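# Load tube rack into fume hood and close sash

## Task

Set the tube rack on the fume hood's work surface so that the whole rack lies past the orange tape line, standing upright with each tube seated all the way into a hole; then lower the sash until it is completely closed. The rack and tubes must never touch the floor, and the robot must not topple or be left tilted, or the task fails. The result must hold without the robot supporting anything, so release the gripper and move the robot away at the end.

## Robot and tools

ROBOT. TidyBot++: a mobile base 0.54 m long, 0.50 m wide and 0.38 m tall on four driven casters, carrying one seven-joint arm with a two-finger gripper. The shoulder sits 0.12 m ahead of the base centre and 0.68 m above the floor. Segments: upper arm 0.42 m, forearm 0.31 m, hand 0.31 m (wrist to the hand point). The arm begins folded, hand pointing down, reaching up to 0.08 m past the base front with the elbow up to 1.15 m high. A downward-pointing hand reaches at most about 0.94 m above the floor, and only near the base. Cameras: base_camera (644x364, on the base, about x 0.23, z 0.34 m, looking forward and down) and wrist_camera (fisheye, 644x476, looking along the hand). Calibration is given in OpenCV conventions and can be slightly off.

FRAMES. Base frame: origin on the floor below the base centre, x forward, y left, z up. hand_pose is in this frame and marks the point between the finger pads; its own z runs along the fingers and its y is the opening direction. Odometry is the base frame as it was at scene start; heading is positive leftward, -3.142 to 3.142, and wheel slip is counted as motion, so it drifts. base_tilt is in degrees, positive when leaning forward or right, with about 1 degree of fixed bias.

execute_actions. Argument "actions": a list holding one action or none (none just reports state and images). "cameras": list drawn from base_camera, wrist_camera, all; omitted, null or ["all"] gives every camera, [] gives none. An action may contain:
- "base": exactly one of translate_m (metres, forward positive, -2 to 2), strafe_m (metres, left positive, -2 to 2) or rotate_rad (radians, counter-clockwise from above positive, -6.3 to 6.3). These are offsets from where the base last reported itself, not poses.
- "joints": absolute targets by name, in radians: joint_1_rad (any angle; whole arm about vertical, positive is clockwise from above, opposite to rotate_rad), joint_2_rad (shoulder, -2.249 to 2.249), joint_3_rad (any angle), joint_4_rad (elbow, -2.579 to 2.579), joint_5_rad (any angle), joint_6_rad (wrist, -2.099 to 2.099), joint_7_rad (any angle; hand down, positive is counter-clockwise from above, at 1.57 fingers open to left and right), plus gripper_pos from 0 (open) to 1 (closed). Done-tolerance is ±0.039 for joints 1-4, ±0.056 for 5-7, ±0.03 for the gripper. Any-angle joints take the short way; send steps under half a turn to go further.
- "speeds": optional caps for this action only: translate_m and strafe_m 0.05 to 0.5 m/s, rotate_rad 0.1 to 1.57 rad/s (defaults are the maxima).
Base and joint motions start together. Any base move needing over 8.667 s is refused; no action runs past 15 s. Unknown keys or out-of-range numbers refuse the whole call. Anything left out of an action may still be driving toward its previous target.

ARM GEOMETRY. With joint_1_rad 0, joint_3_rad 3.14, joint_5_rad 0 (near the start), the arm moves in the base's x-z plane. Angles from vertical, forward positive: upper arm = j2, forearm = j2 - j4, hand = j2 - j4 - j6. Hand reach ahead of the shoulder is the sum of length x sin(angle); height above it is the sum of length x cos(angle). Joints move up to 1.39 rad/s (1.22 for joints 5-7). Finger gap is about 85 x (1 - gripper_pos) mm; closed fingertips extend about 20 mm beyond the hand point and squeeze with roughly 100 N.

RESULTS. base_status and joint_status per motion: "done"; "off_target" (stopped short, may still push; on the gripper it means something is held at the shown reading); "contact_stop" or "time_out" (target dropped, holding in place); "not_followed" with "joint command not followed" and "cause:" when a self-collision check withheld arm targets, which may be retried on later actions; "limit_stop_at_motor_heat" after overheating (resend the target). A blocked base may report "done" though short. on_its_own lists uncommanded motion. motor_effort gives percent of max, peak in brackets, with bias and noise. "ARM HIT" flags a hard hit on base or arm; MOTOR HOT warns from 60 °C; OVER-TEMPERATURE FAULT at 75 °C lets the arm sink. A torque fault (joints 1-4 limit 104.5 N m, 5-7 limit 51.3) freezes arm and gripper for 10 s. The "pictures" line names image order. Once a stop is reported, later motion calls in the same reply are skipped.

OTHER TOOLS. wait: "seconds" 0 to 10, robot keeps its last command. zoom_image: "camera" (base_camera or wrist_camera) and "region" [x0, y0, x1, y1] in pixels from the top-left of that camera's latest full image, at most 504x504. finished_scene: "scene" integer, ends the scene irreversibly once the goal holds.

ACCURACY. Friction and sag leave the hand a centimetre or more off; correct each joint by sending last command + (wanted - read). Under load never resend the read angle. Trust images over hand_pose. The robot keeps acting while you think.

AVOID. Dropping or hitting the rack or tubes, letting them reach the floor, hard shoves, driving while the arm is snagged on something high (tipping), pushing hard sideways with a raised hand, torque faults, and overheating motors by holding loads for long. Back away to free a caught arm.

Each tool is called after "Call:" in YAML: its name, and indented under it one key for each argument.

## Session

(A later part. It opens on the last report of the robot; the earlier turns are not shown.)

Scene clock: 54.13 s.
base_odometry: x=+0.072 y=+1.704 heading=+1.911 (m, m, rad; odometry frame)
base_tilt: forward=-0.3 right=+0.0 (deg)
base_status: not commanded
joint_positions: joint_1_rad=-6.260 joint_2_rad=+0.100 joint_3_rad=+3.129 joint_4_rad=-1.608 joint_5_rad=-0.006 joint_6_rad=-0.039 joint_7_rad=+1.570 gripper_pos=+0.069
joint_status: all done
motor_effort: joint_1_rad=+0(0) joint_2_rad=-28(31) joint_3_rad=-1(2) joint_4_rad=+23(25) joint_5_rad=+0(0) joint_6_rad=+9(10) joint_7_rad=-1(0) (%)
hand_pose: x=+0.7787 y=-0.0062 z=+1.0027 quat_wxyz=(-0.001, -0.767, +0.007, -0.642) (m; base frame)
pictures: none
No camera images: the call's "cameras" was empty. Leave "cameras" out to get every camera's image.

Contact starting. Release.

Call:
execute_actions:
  actions:
    - {"joints":{"gripper_pos":0.0}}
  cameras: ["wrist_camera"]

Call:
execute_actions:
  actions:
    - {"base":{"translate_m":-0.08},"speeds":{"translate_m":0.08}}
  cameras: ["wrist_camera"]

Scene clock: 55.33 s.
base_odometry: x=+0.072 y=+1.704 heading=+1.911 (m, m, rad; odometry frame)
base_tilt: forward=-0.4 right=+0.0 (deg)
base_status: not commanded
joint_positions: joint_1_rad=-6.260 joint_2_rad=+0.100 joint_3_rad=+3.129 joint_4_rad=-1.609 joint_5_rad=-0.006 joint_6_rad=-0.037 joint_7_rad=+1.570 gripper_pos=+0.000
joint_status: all done
motor_effort: joint_1_rad=+0(1) joint_2_rad=-27(30) joint_3_rad=-1(1) joint_4_rad=+23(24) joint_5_rad=+0(0) joint_6_rad=+8(9) joint_7_rad=-2(1) (%)
hand_pose: x=+0.7787 y=-0.0062 z=+1.0031 quat_wxyz=(-0.001, -0.766, +0.007, -0.643) (m; base frame)
pictures: wrist_camera
camera_calibration (this result's frames):
wrist_camera: T_world_to_cam=[[-0.0375055, -0.998235, 0.0460425, -0.0380681], [-0.224406, -0.0364846, -0.973812, 1.19892], [0.973774, -0.0468556, -0.222642, -0.394781], [0, 0, 0, 1]] pos_world=[0.652044, -0.0127566, 1.08138]
Images, in order (width x height): wrist_camera 644x476.

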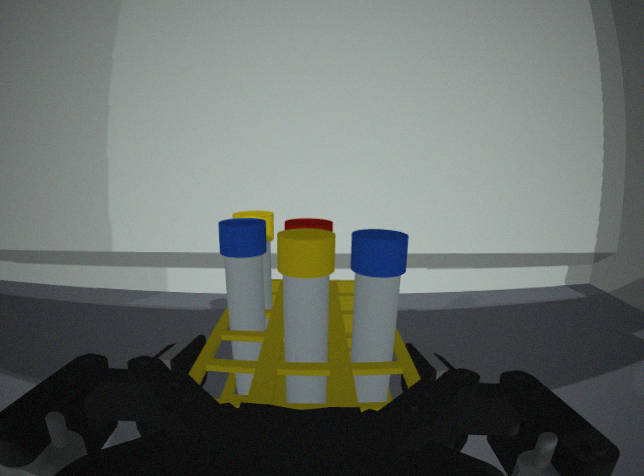

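Scene clock: 56.87 s.
base_odometry: x=+0.098 y=+1.628 heading=+1.912 (m, m, rad; odometry frame)
base_tilt: forward=-0.4 right=+0.0 (deg)
base_status: done
joint_positions: joint_1_rad=-6.260 joint_2_rad=+0.100 joint_3_rad=+3.129 joint_4_rad=-1.609 joint_5_rad=-0.006 joint_6_rad=-0.036 joint_7_rad=+1.570 gripper_pos=+0.000
joint_status: not commanded
motor_effort: joint_1_rad=+1(1) joint_2_rad=-28(33) joint_3_rad=-1(3) joint_4_rad=+23(24) joint_5_rad=+0(0) joint_6_rad=+8(8) joint_7_rad=-2(1) (%)
hand_pose: x=+0.7789 y=-0.0062 z=+1.0034 quat_wxyz=(-0.001, -0.766, +0.007, -0.643) (m; base frame)
pictures: wrist_camera
camera_calibration (this result's frames):
wrist_camera: T_world_to_cam=[[-0.0375675, -0.998234, 0.0460101, -0.0379981], [-0.22331, -0.0364921, -0.974064, 1.19858], [0.974023, -0.0468677, -0.221545, -0.396185], [0, 0, 0, 1]] pos_world=[0.652122, -0.0127606, 1.08147]
Images, in order (width x height): wrist_camera 644x476.

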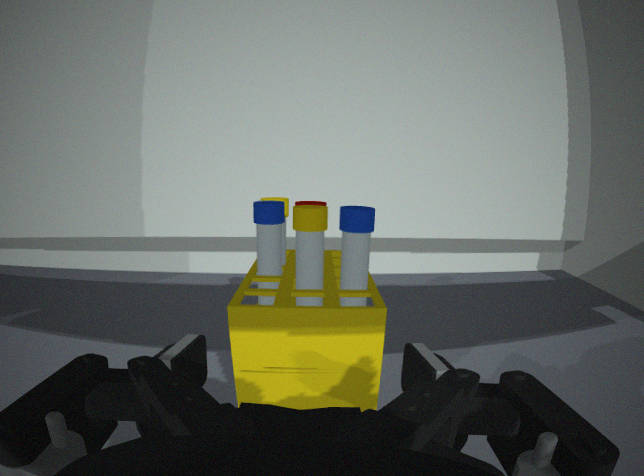

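Call:
execute_actions:
  actions:
    - {"base":{"translate_m":-0.33},"joints":{"joint_2_rad":0.0,"joint_4_rad":-1.60,"joint_6_rad":-0.1,"gripper_pos":1.0,"joint_1_rad":-6.29}}
  cameras: []

Call:
execute_actions:
  actions:
    - {"joints":{"joint_2_rad":-0.19,"joint_4_rad":-1.40,"joint_6_rad":-0.37}}
  cameras: ["wrist_camera"]

Scene clock: 59.03 s.
base_odometry: x=+0.209 y=+1.317 heading=+1.912 (m, m, rad; odometry frame)
base_tilt: forward=-0.4 right=+0.0 (deg)
base_status: done
joint_positions: joint_1_rad=-6.279 joint_2_rad=+0.004 joint_3_rad=+3.129 joint_4_rad=-1.605 joint_5_rad=-0.006 joint_6_rad=-0.066 joint_7_rad=+1.570 gripper_pos=+0.999
joint_status: all done
motor_effort: joint_1_rad=+0(1) joint_2_rad=-25(34) joint_3_rad=-1(2) joint_4_rad=+24(25) joint_5_rad=+0(0) joint_6_rad=+8(9) joint_7_rad=-2(2) (%)
hand_pose: x=+0.7443 y=+0.0069 z=+1.0584 quat_wxyz=(+0.005, -0.743, -0.001, -0.669) (m; base frame)
pictures: none
No camera images: the call's "cameras" was empty. Leave "cameras" out to get every camera's image.

Scene clock: 60.53 s.
base_odometry: x=+0.209 y=+1.317 heading=+1.912 (m, m, rad; odometry frame)
base_tilt: forward=-0.4 right=+0.0 (deg)
base_status: not commanded
joint_positions: joint_1_rad=-6.279 joint_2_rad=-0.198 joint_3_rad=+3.129 joint_4_rad=-1.398 joint_5_rad=-0.006 joint_6_rad=-0.333 joint_7_rad=+1.570 gripper_pos=+0.999
joint_status: all done
motor_effort: joint_1_rad=+1(0) joint_2_rad=-16(27) joint_3_rad=+0(1) joint_4_rad=+23(25) joint_5_rad=+0(0) joint_6_rad=+8(9) joint_7_rad=-1(1) (%)
hand_pose: x=+0.6404 y=+0.0077 z=+1.2195 quat_wxyz=(+0.005, -0.694, -0.002, -0.720) (m; base frame)
pictures: wrist_camera
camera_calibration (this result's frames):
wrist_camera: T_world_to_cam=[[-0.0256913, -0.998724, 0.0434838, -0.043764], [-0.0138902, -0.0431373, -0.998973, 1.27499], [0.999573, -0.0262689, -0.0127642, -0.483877], [0, 0, 0, 1]] pos_world=[0.500256, -0.00141913, 1.26941]
Images, in order (width x height): wrist_camera 644x476.

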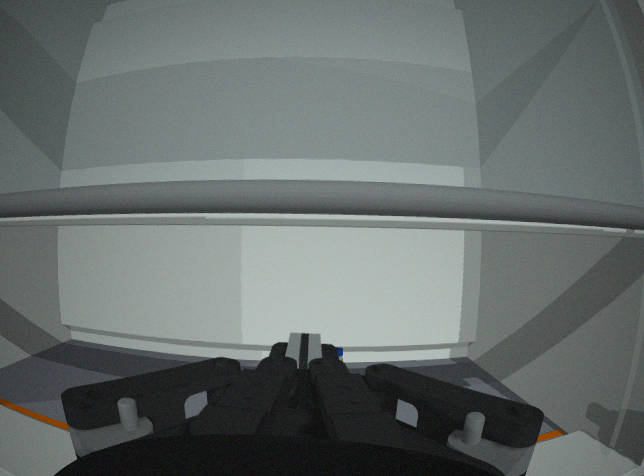

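Call:
zoom_image:
  camera: "wrist_camera"
  region: [270, 160, 370, 240]

Call:
execute_actions:
  actions:
    - {"base":{"translate_m":0.06}}
  cameras: ["wrist_camera"]

Call:
zoom_image:
  camera: "wrist_camera"
  region: [270, 150, 370, 230]

Region (270, 160, 370, 240) of wrist_camera's 644x476 image, scaled by 5.040; it fills the top 403 rows of this view, and the rest is white.

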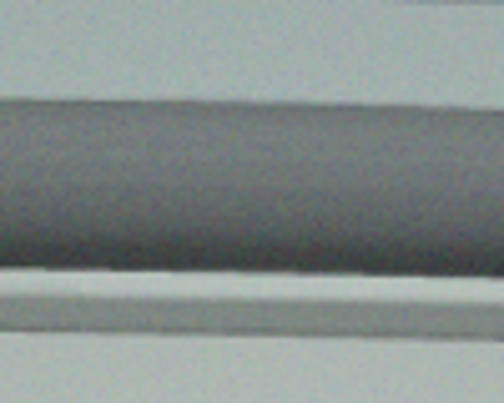

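Scene clock: 61.77 s.
base_odometry: x=+0.189 y=+1.374 heading=+1.911 (m, m, rad; odometry frame)
base_tilt: forward=-0.4 right=+0.0 (deg)
base_status: done
joint_positions: joint_1_rad=-6.279 joint_2_rad=-0.186 joint_3_rad=+3.129 joint_4_rad=-1.398 joint_5_rad=-0.006 joint_6_rad=-0.335 joint_7_rad=+1.570 gripper_pos=+0.999
joint_status: not commanded
motor_effort: joint_1_rad=+0(1) joint_2_rad=-16(19) joint_3_rad=-1(0) joint_4_rad=+22(23) joint_5_rad=+0(0) joint_6_rad=+9(9) joint_7_rad=-1(1) (%)
hand_pose: x=+0.6463 y=+0.0077 z=+1.2130 quat_wxyz=(+0.005, -0.699, -0.002, -0.715) (m; base frame)
pictures: wrist_camera
camera_calibration (this result's frames):
wrist_camera: T_world_to_cam=[[-0.0251113, -0.998725, 0.0437988, -0.0441073], [-0.0270193, -0.0431186, -0.998705, 1.27678], [0.999319, -0.0262622, -0.0259021, -0.473784], [0, 0, 0, 1]] pos_world=[0.506851, -0.00144081, 1.26478]
Images, in order (width x height): wrist_camera 644x476.

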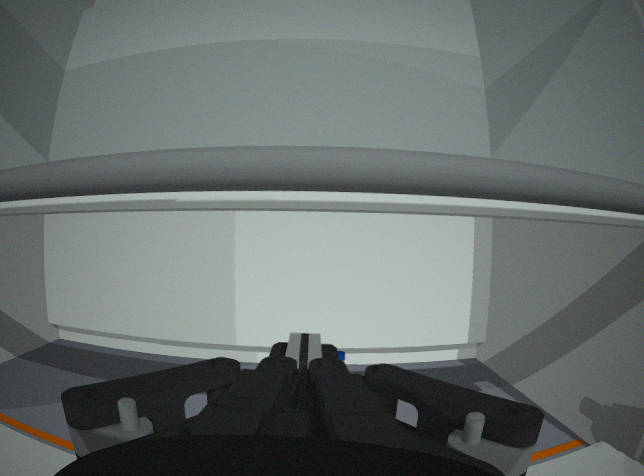

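Region (270, 150, 370, 230) of wrist_camera's 644x476 image, scaled by 5.040; it fills the top 403 rows of this view, and the rest is white.

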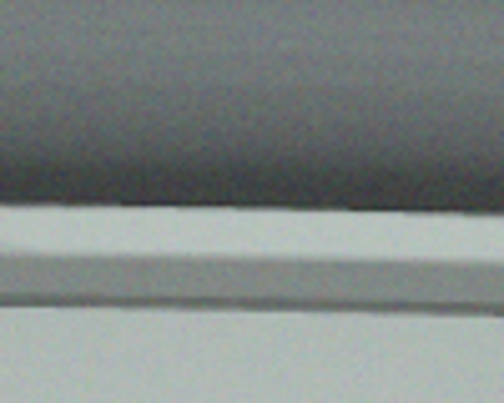

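Call:
execute_actions:
  actions:
    - {"joints":{"joint_4_rad":-0.93,"joint_6_rad":-0.53}}
  cameras: []

Call:
execute_actions:
  actions:
    - {"base":{"translate_m":0.055},"speeds":{"translate_m":0.1},"joints":{"joint_2_rad":-0.045}}
  cameras: []

Call:
execute_actions:
  actions:
    - {"joints":{"joint_2_rad":-0.07,"joint_4_rad":-1.10,"joint_6_rad":-0.42}}
  cameras: ["wrist_camera"]

Scene clock: 63.67 s.
base_odometry: x=+0.189 y=+1.374 heading=+1.911 (m, m, rad; odometry frame)
base_tilt: forward=-0.4 right=+0.0 (deg)
base_status: not commanded
joint_positions: joint_1_rad=-6.279 joint_2_rad=-0.188 joint_3_rad=+3.129 joint_4_rad=-0.938 joint_5_rad=-0.006 joint_6_rad=-0.493 joint_7_rad=+1.570 gripper_pos=+0.999
joint_status: all done
motor_effort: joint_1_rad=+0(0) joint_2_rad=-11(17) joint_3_rad=-1(1) joint_4_rad=+18(24) joint_5_rad=+0(0) joint_6_rad=+8(9) joint_7_rad=-1(1) (%)
hand_pose: x=+0.5495 y=+0.0077 z=+1.4251 quat_wxyz=(+0.006, -0.582, -0.003, -0.813) (m; base frame)
pictures: none
No camera images: the call's "cameras" was empty. Leave "cameras" out to get every camera's image.

Scene clock: 65.17 s.
base_odometry: x=+0.171 y=+1.426 heading=+1.911 (m, m, rad; odometry frame)
base_tilt: forward=-0.4 right=+0.0 (deg)
base_status: done
joint_positions: joint_1_rad=-6.279 joint_2_rad=-0.037 joint_3_rad=+3.129 joint_4_rad=-0.935 joint_5_rad=-0.006 joint_6_rad=-0.498 joint_7_rad=+1.570 gripper_pos=+0.999
joint_status: all done
motor_effort: joint_1_rad=+1(0) joint_2_rad=-19(27) joint_3_rad=-1(0) joint_4_rad=+20(23) joint_5_rad=+0(0) joint_6_rad=+8(9) joint_7_rad=-1(1) (%)
hand_pose: x=+0.6559 y=+0.0073 z=+1.3518 quat_wxyz=(+0.006, -0.643, -0.002, -0.766) (m; base frame)
pictures: none
No camera images: the call's "cameras" was empty. Leave "cameras" out to get every camera's image.

Scene clock: 66.27 s.
base_odometry: x=+0.171 y=+1.426 heading=+1.911 (m, m, rad; odometry frame)
base_tilt: forward=-0.4 right=-0.1 (deg)
base_status: not commanded
joint_positions: joint_1_rad=-6.279 joint_2_rad=-0.081 joint_3_rad=+3.129 joint_4_rad=-1.058 joint_5_rad=-0.006 joint_6_rad=-0.428 joint_7_rad=+1.570 gripper_pos=+0.999
joint_status: joint_4_rad off_target (ended at -1.058, target -1.100); the others done
motor_effort: joint_1_rad=+1(1) joint_2_rad=-12(19) joint_3_rad=-1(1) joint_4_rad=+15(20) joint_5_rad=+0(0) joint_6_rad=+4(9) joint_7_rad=-1(1) (%)
hand_pose: x=+0.6525 y=+0.0074 z=+1.3280 quat_wxyz=(+0.006, -0.646, -0.002, -0.763) (m; base frame)
pictures: wrist_camera
camera_calibration (this result's frames):
wrist_camera: T_world_to_cam=[[-0.0299612, -0.998842, 0.037632, -0.0379009], [0.113863, -0.0408144, -0.992658, 1.29176], [0.993045, -0.0254563, 0.114954, -0.65998], [0, 0, 0, 1]] pos_world=[0.507171, -0.00193523, 1.35957]
Images, in order (width x height): wrist_camera 644x476.

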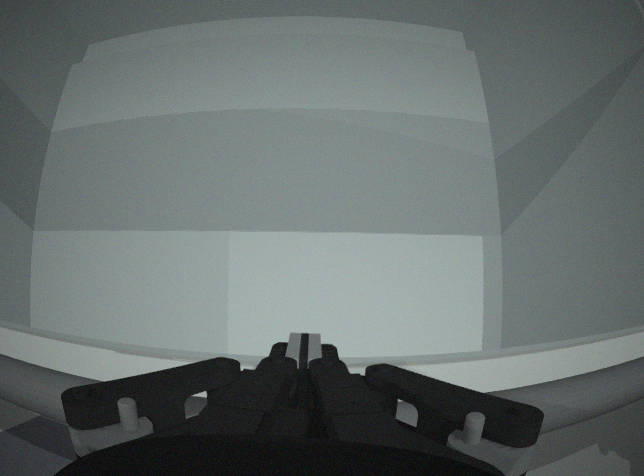

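Contact. Repeat the sequence that worked.

Call:
execute_actions:
  actions:
    - {"joints":{"joint_2_rad":0.02,"joint_4_rad":-1.22,"joint_6_rad":-0.58}}
  cameras: ["wrist_camera"]

Scene clock: 68.23 s.
base_odometry: x=+0.170 y=+1.426 heading=+1.911 (m, m, rad; odometry frame)
base_tilt: forward=-0.4 right=+0.0 (deg)
base_status: not commanded
joint_positions: joint_1_rad=-6.279 joint_2_rad=-0.092 joint_3_rad=+3.129 joint_4_rad=-1.150 joint_5_rad=-0.006 joint_6_rad=-0.508 joint_7_rad=+1.570 gripper_pos=+0.999
joint_status: joint_2_rad off_target (ended at -0.092, target +0.020); joint_4_rad off_target (ended at -1.150, target -1.220); joint_6_rad off_target (ended at -0.508, target -0.580)
motor_effort: joint_1_rad=+0(1) joint_2_rad=+4(12) joint_3_rad=-1(2) joint_4_rad=+11(16) joint_5_rad=-1(1) joint_6_rad=+4(8) joint_7_rad=-1(2) (%)
hand_pose: x=+0.6654 y=+0.0077 z=+1.2565 quat_wxyz=(+0.006, -0.705, -0.002, -0.709) (m; base frame)
pictures: wrist_camera
camera_calibration (this result's frames):
wrist_camera: T_world_to_cam=[[-0.0232164, -0.998776, 0.0436854, -0.0466734], [-0.0457587, -0.0425898, -0.998044, 1.33231], [0.998683, -0.0251699, -0.0447139, -0.467646], [0, 0, 0, 1]] pos_world=[0.526911, -0.00164398, 1.31083]
Images, in order (width x height): wrist_camera 644x476.

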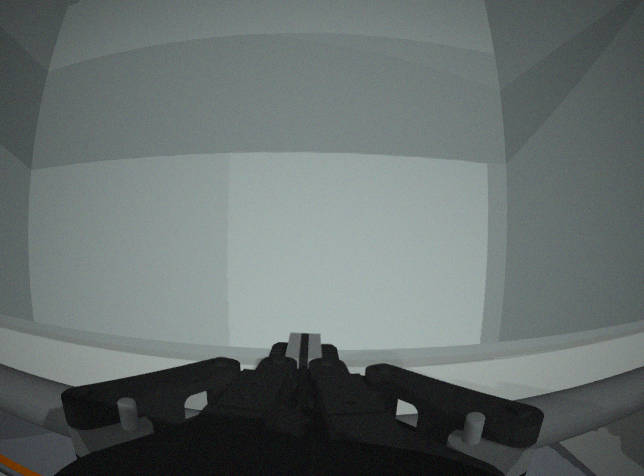

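Call:
execute_actions:
  actions:
    - {"joints":{"joint_2_rad":-0.09,"joint_4_rad":-1.5,"joint_6_rad":-0.46}}
  cameras: []

Call:
execute_actions:
  actions:
    - {"joints":{"joint_2_rad":-0.12,"joint_4_rad":-1.80,"joint_6_rad":-0.24}}
  cameras: ["wrist_camera"]

Scene clock: 70.30 s.
base_odometry: x=+0.170 y=+1.426 heading=+1.911 (m, m, rad; odometry frame)
base_tilt: forward=-0.4 right=+0.0 (deg)
base_status: not commanded
joint_positions: joint_1_rad=-6.280 joint_2_rad=-0.147 joint_3_rad=+3.129 joint_4_rad=-1.482 joint_5_rad=-0.006 joint_6_rad=-0.428 joint_7_rad=+1.570 gripper_pos=+0.999
joint_status: joint_2_rad off_target (ended at -0.147, target -0.090); the others done
motor_effort: joint_1_rad=+0(0) joint_2_rad=-9(10) joint_3_rad=-1(2) joint_4_rad=+22(22) joint_5_rad=+0(1) joint_6_rad=+9(11) joint_7_rad=-2(1) (%)
hand_pose: x=+0.6682 y=+0.0077 z=+1.1120 quat_wxyz=(+0.005, -0.772, -0.002, -0.636) (m; base frame)
pictures: none
No camera images: the call's "cameras" was empty. Leave "cameras" out to get every camera's image.

Scene clock: 72.47 s.
base_odometry: x=+0.170 y=+1.426 heading=+1.911 (m, m, rad; odometry frame)
base_tilt: forward=-0.4 right=+0.0 (deg)
base_status: not commanded
joint_positions: joint_1_rad=-6.281 joint_2_rad=-0.175 joint_3_rad=+3.129 joint_4_rad=-1.752 joint_5_rad=-0.006 joint_6_rad=-0.180 joint_7_rad=+1.570 gripper_pos=+0.999
joint_status: joint_2_rad off_target (ended at -0.175, target -0.120); joint_4_rad off_target (ended at -1.752, target -1.800); joint_6_rad off_target (ended at -0.180, target -0.240)
motor_effort: joint_1_rad=+2(1) joint_2_rad=-10(11) joint_3_rad=+0(0) joint_4_rad=+17(22) joint_5_rad=+0(0) joint_6_rad=+4(9) joint_7_rad=-2(2) (%)
hand_pose: x=+0.6657 y=+0.0079 z=+1.0369 quat_wxyz=(+0.005, -0.770, -0.002, -0.638) (m; base frame)
pictures: wrist_camera
camera_calibration (this result's frames):
wrist_camera: T_world_to_cam=[[-0.0152847, -0.998648, 0.0496864, -0.0483588], [-0.234034, -0.0447387, -0.971199, 1.21067], [0.972108, -0.0264727, -0.233033, -0.264821], [0, 0, 0, 1]] pos_world=[0.540033, -0.00114021, 1.11649]
Images, in order (width x height): wrist_camera 644x476.

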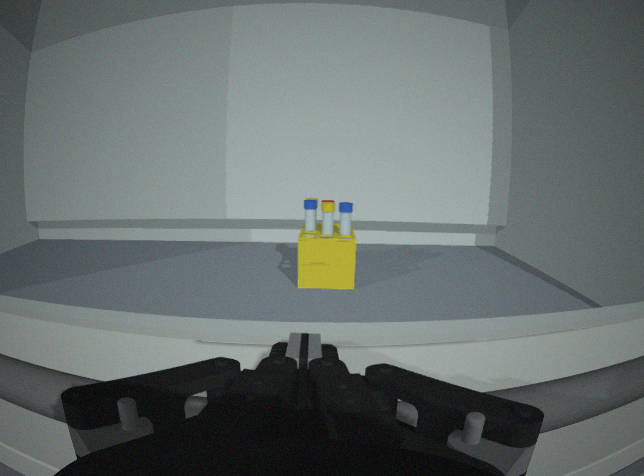

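Call:
execute_actions:
  actions:
    - {"joints":{"joint_2_rad":-0.04,"joint_4_rad":-1.91,"joint_6_rad":-0.37}}
  cameras: []

Call:
execute_actions:
  actions:
    - {"joints":{"joint_2_rad":0.02,"joint_4_rad":-1.98,"joint_6_rad":-0.45}}
  cameras: ["wrist_camera"]

Scene clock: 73.73 s.
base_odometry: x=+0.170 y=+1.426 heading=+1.911 (m, m, rad; odometry frame)
base_tilt: forward=-0.4 right=+0.0 (deg)
base_status: not commanded
joint_positions: joint_1_rad=-6.281 joint_2_rad=-0.156 joint_3_rad=+3.129 joint_4_rad=-1.774 joint_5_rad=-0.006 joint_6_rad=-0.226 joint_7_rad=+1.570 gripper_pos=+0.999
joint_status: joint_2_rad off_target (ended at -0.156, target -0.040); joint_4_rad off_target (ended at -1.774, target -1.910); joint_6_rad off_target (ended at -0.226, target -0.370)
motor_effort: joint_1_rad=+1(1) joint_2_rad=+4(10) joint_3_rad=-1(0) joint_4_rad=-3(16) joint_5_rad=+0(0) joint_6_rad=-11(11) joint_7_rad=-1(2) (%)
hand_pose: x=+0.6673 y=+0.0079 z=+0.9984 quat_wxyz=(+0.005, -0.797, -0.002, -0.604) (m; base frame)
pictures: none
No camera images: the call's "cameras" was empty. Leave "cameras" out to get every camera's image.

Scene clock: 74.53 s.
base_odometry: x=+0.170 y=+1.426 heading=+1.911 (m, m, rad; odometry frame)
base_tilt: forward=-0.4 right=+0.0 (deg)
base_status: not commanded
joint_positions: joint_1_rad=-6.281 joint_2_rad=-0.155 joint_3_rad=+3.129 joint_4_rad=-1.775 joint_5_rad=-0.006 joint_6_rad=-0.226 joint_7_rad=+1.570 gripper_pos=+0.999
joint_status: joint_2_rad off_target (ended at -0.155, target +0.020); joint_4_rad off_target (ended at -1.775, target -1.980); joint_6_rad off_target (ended at -0.226, target -0.450)
motor_effort: joint_1_rad=+2(2) joint_2_rad=+12(10) joint_3_rad=+0(0) joint_4_rad=-14(14) joint_5_rad=+0(0) joint_6_rad=-18(18) joint_7_rad=-2(2) (%)
hand_pose: x=+0.6673 y=+0.0079 z=+0.9976 quat_wxyz=(+0.005, -0.797, -0.002, -0.604) (m; base frame)
pictures: wrist_camera
camera_calibration (this result's frames):
wrist_camera: T_world_to_cam=[[-0.0105659, -0.998618, 0.0514769, -0.0513204], [-0.319516, -0.0454092, -0.946492, 1.20536], [0.947522, -0.0264482, -0.318595, -0.173763], [0, 0, 0, 1]] pos_world=[0.549233, -0.0011109, 1.08814]
Images, in order (width x height): wrist_camera 644x476.

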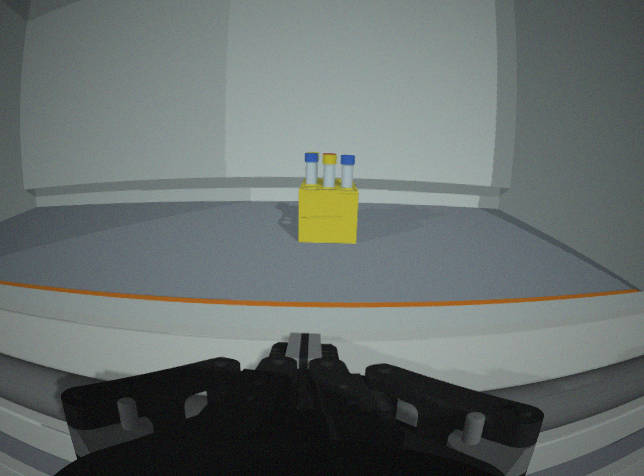

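Call:
execute_actions:
  actions:
    - {"joints":{"joint_2_rad":-0.2,"joint_4_rad":-1.72,"joint_6_rad":-0.2}}
  cameras: []

Call:
execute_actions:
  actions:
    - {"base":{"translate_m":-0.4}}
  cameras: ["wrist_camera"]

Scene clock: 77.87 s.
base_odometry: x=+0.170 y=+1.426 heading=+1.911 (m, m, rad; odometry frame)
base_tilt: forward=-0.4 right=+0.0 (deg)
base_status: not commanded
joint_positions: joint_1_rad=-6.281 joint_2_rad=-0.182 joint_3_rad=+3.129 joint_4_rad=-1.735 joint_5_rad=-0.006 joint_6_rad=-0.226 joint_7_rad=+1.570 gripper_pos=+0.999
joint_status: all done
motor_effort: joint_1_rad=+1(1) joint_2_rad=-17(18) joint_3_rad=-1(0) joint_4_rad=+23(24) joint_5_rad=+0(0) joint_6_rad=+8(18) joint_7_rad=-1(2) (%)
hand_pose: x=+0.6614 y=+0.0080 z=+1.0371 quat_wxyz=(+0.005, -0.777, -0.002, -0.630) (m; base frame)
pictures: none
No camera images: the call's "cameras" was empty. Leave "cameras" out to get every camera's image.

Scene clock: 80.03 s.
base_odometry: x=+0.304 y=+1.049 heading=+1.912 (m, m, rad; odometry frame)
base_tilt: forward=-0.4 right=+0.0 (deg)
base_status: done
joint_positions: joint_1_rad=-6.281 joint_2_rad=-0.199 joint_3_rad=+3.129 joint_4_rad=-1.730 joint_5_rad=-0.006 joint_6_rad=-0.226 joint_7_rad=+1.570 gripper_pos=+0.999
joint_status: not commanded
motor_effort: joint_1_rad=+1(0) joint_2_rad=-16(21) joint_3_rad=-2(3) joint_4_rad=+24(24) joint_5_rad=+0(0) joint_6_rad=+8(9) joint_7_rad=-1(1) (%)
hand_pose: x=+0.6556 y=+0.0081 z=+1.0488 quat_wxyz=(+0.005, -0.770, -0.003, -0.638) (m; base frame)
pictures: wrist_camera
camera_calibration (this result's frames):
wrist_camera: T_world_to_cam=[[-0.0148468, -0.998639, 0.050005, -0.0495483], [-0.234897, -0.0451274, -0.970972, 1.22026], [0.971907, -0.0261618, -0.233907, -0.251168], [0, 0, 0, 1]] pos_world=[0.530012, -0.000984587, 1.12857]
Images, in order (width x height): wrist_camera 644x476.

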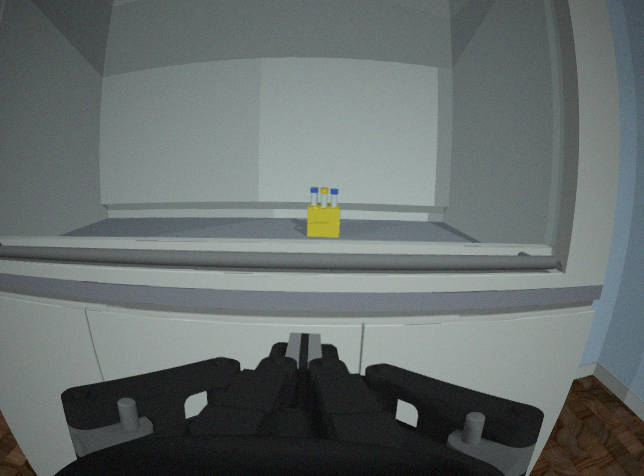

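Call:
finished_scene:
  scene: 2

The scene is finished: the task was done.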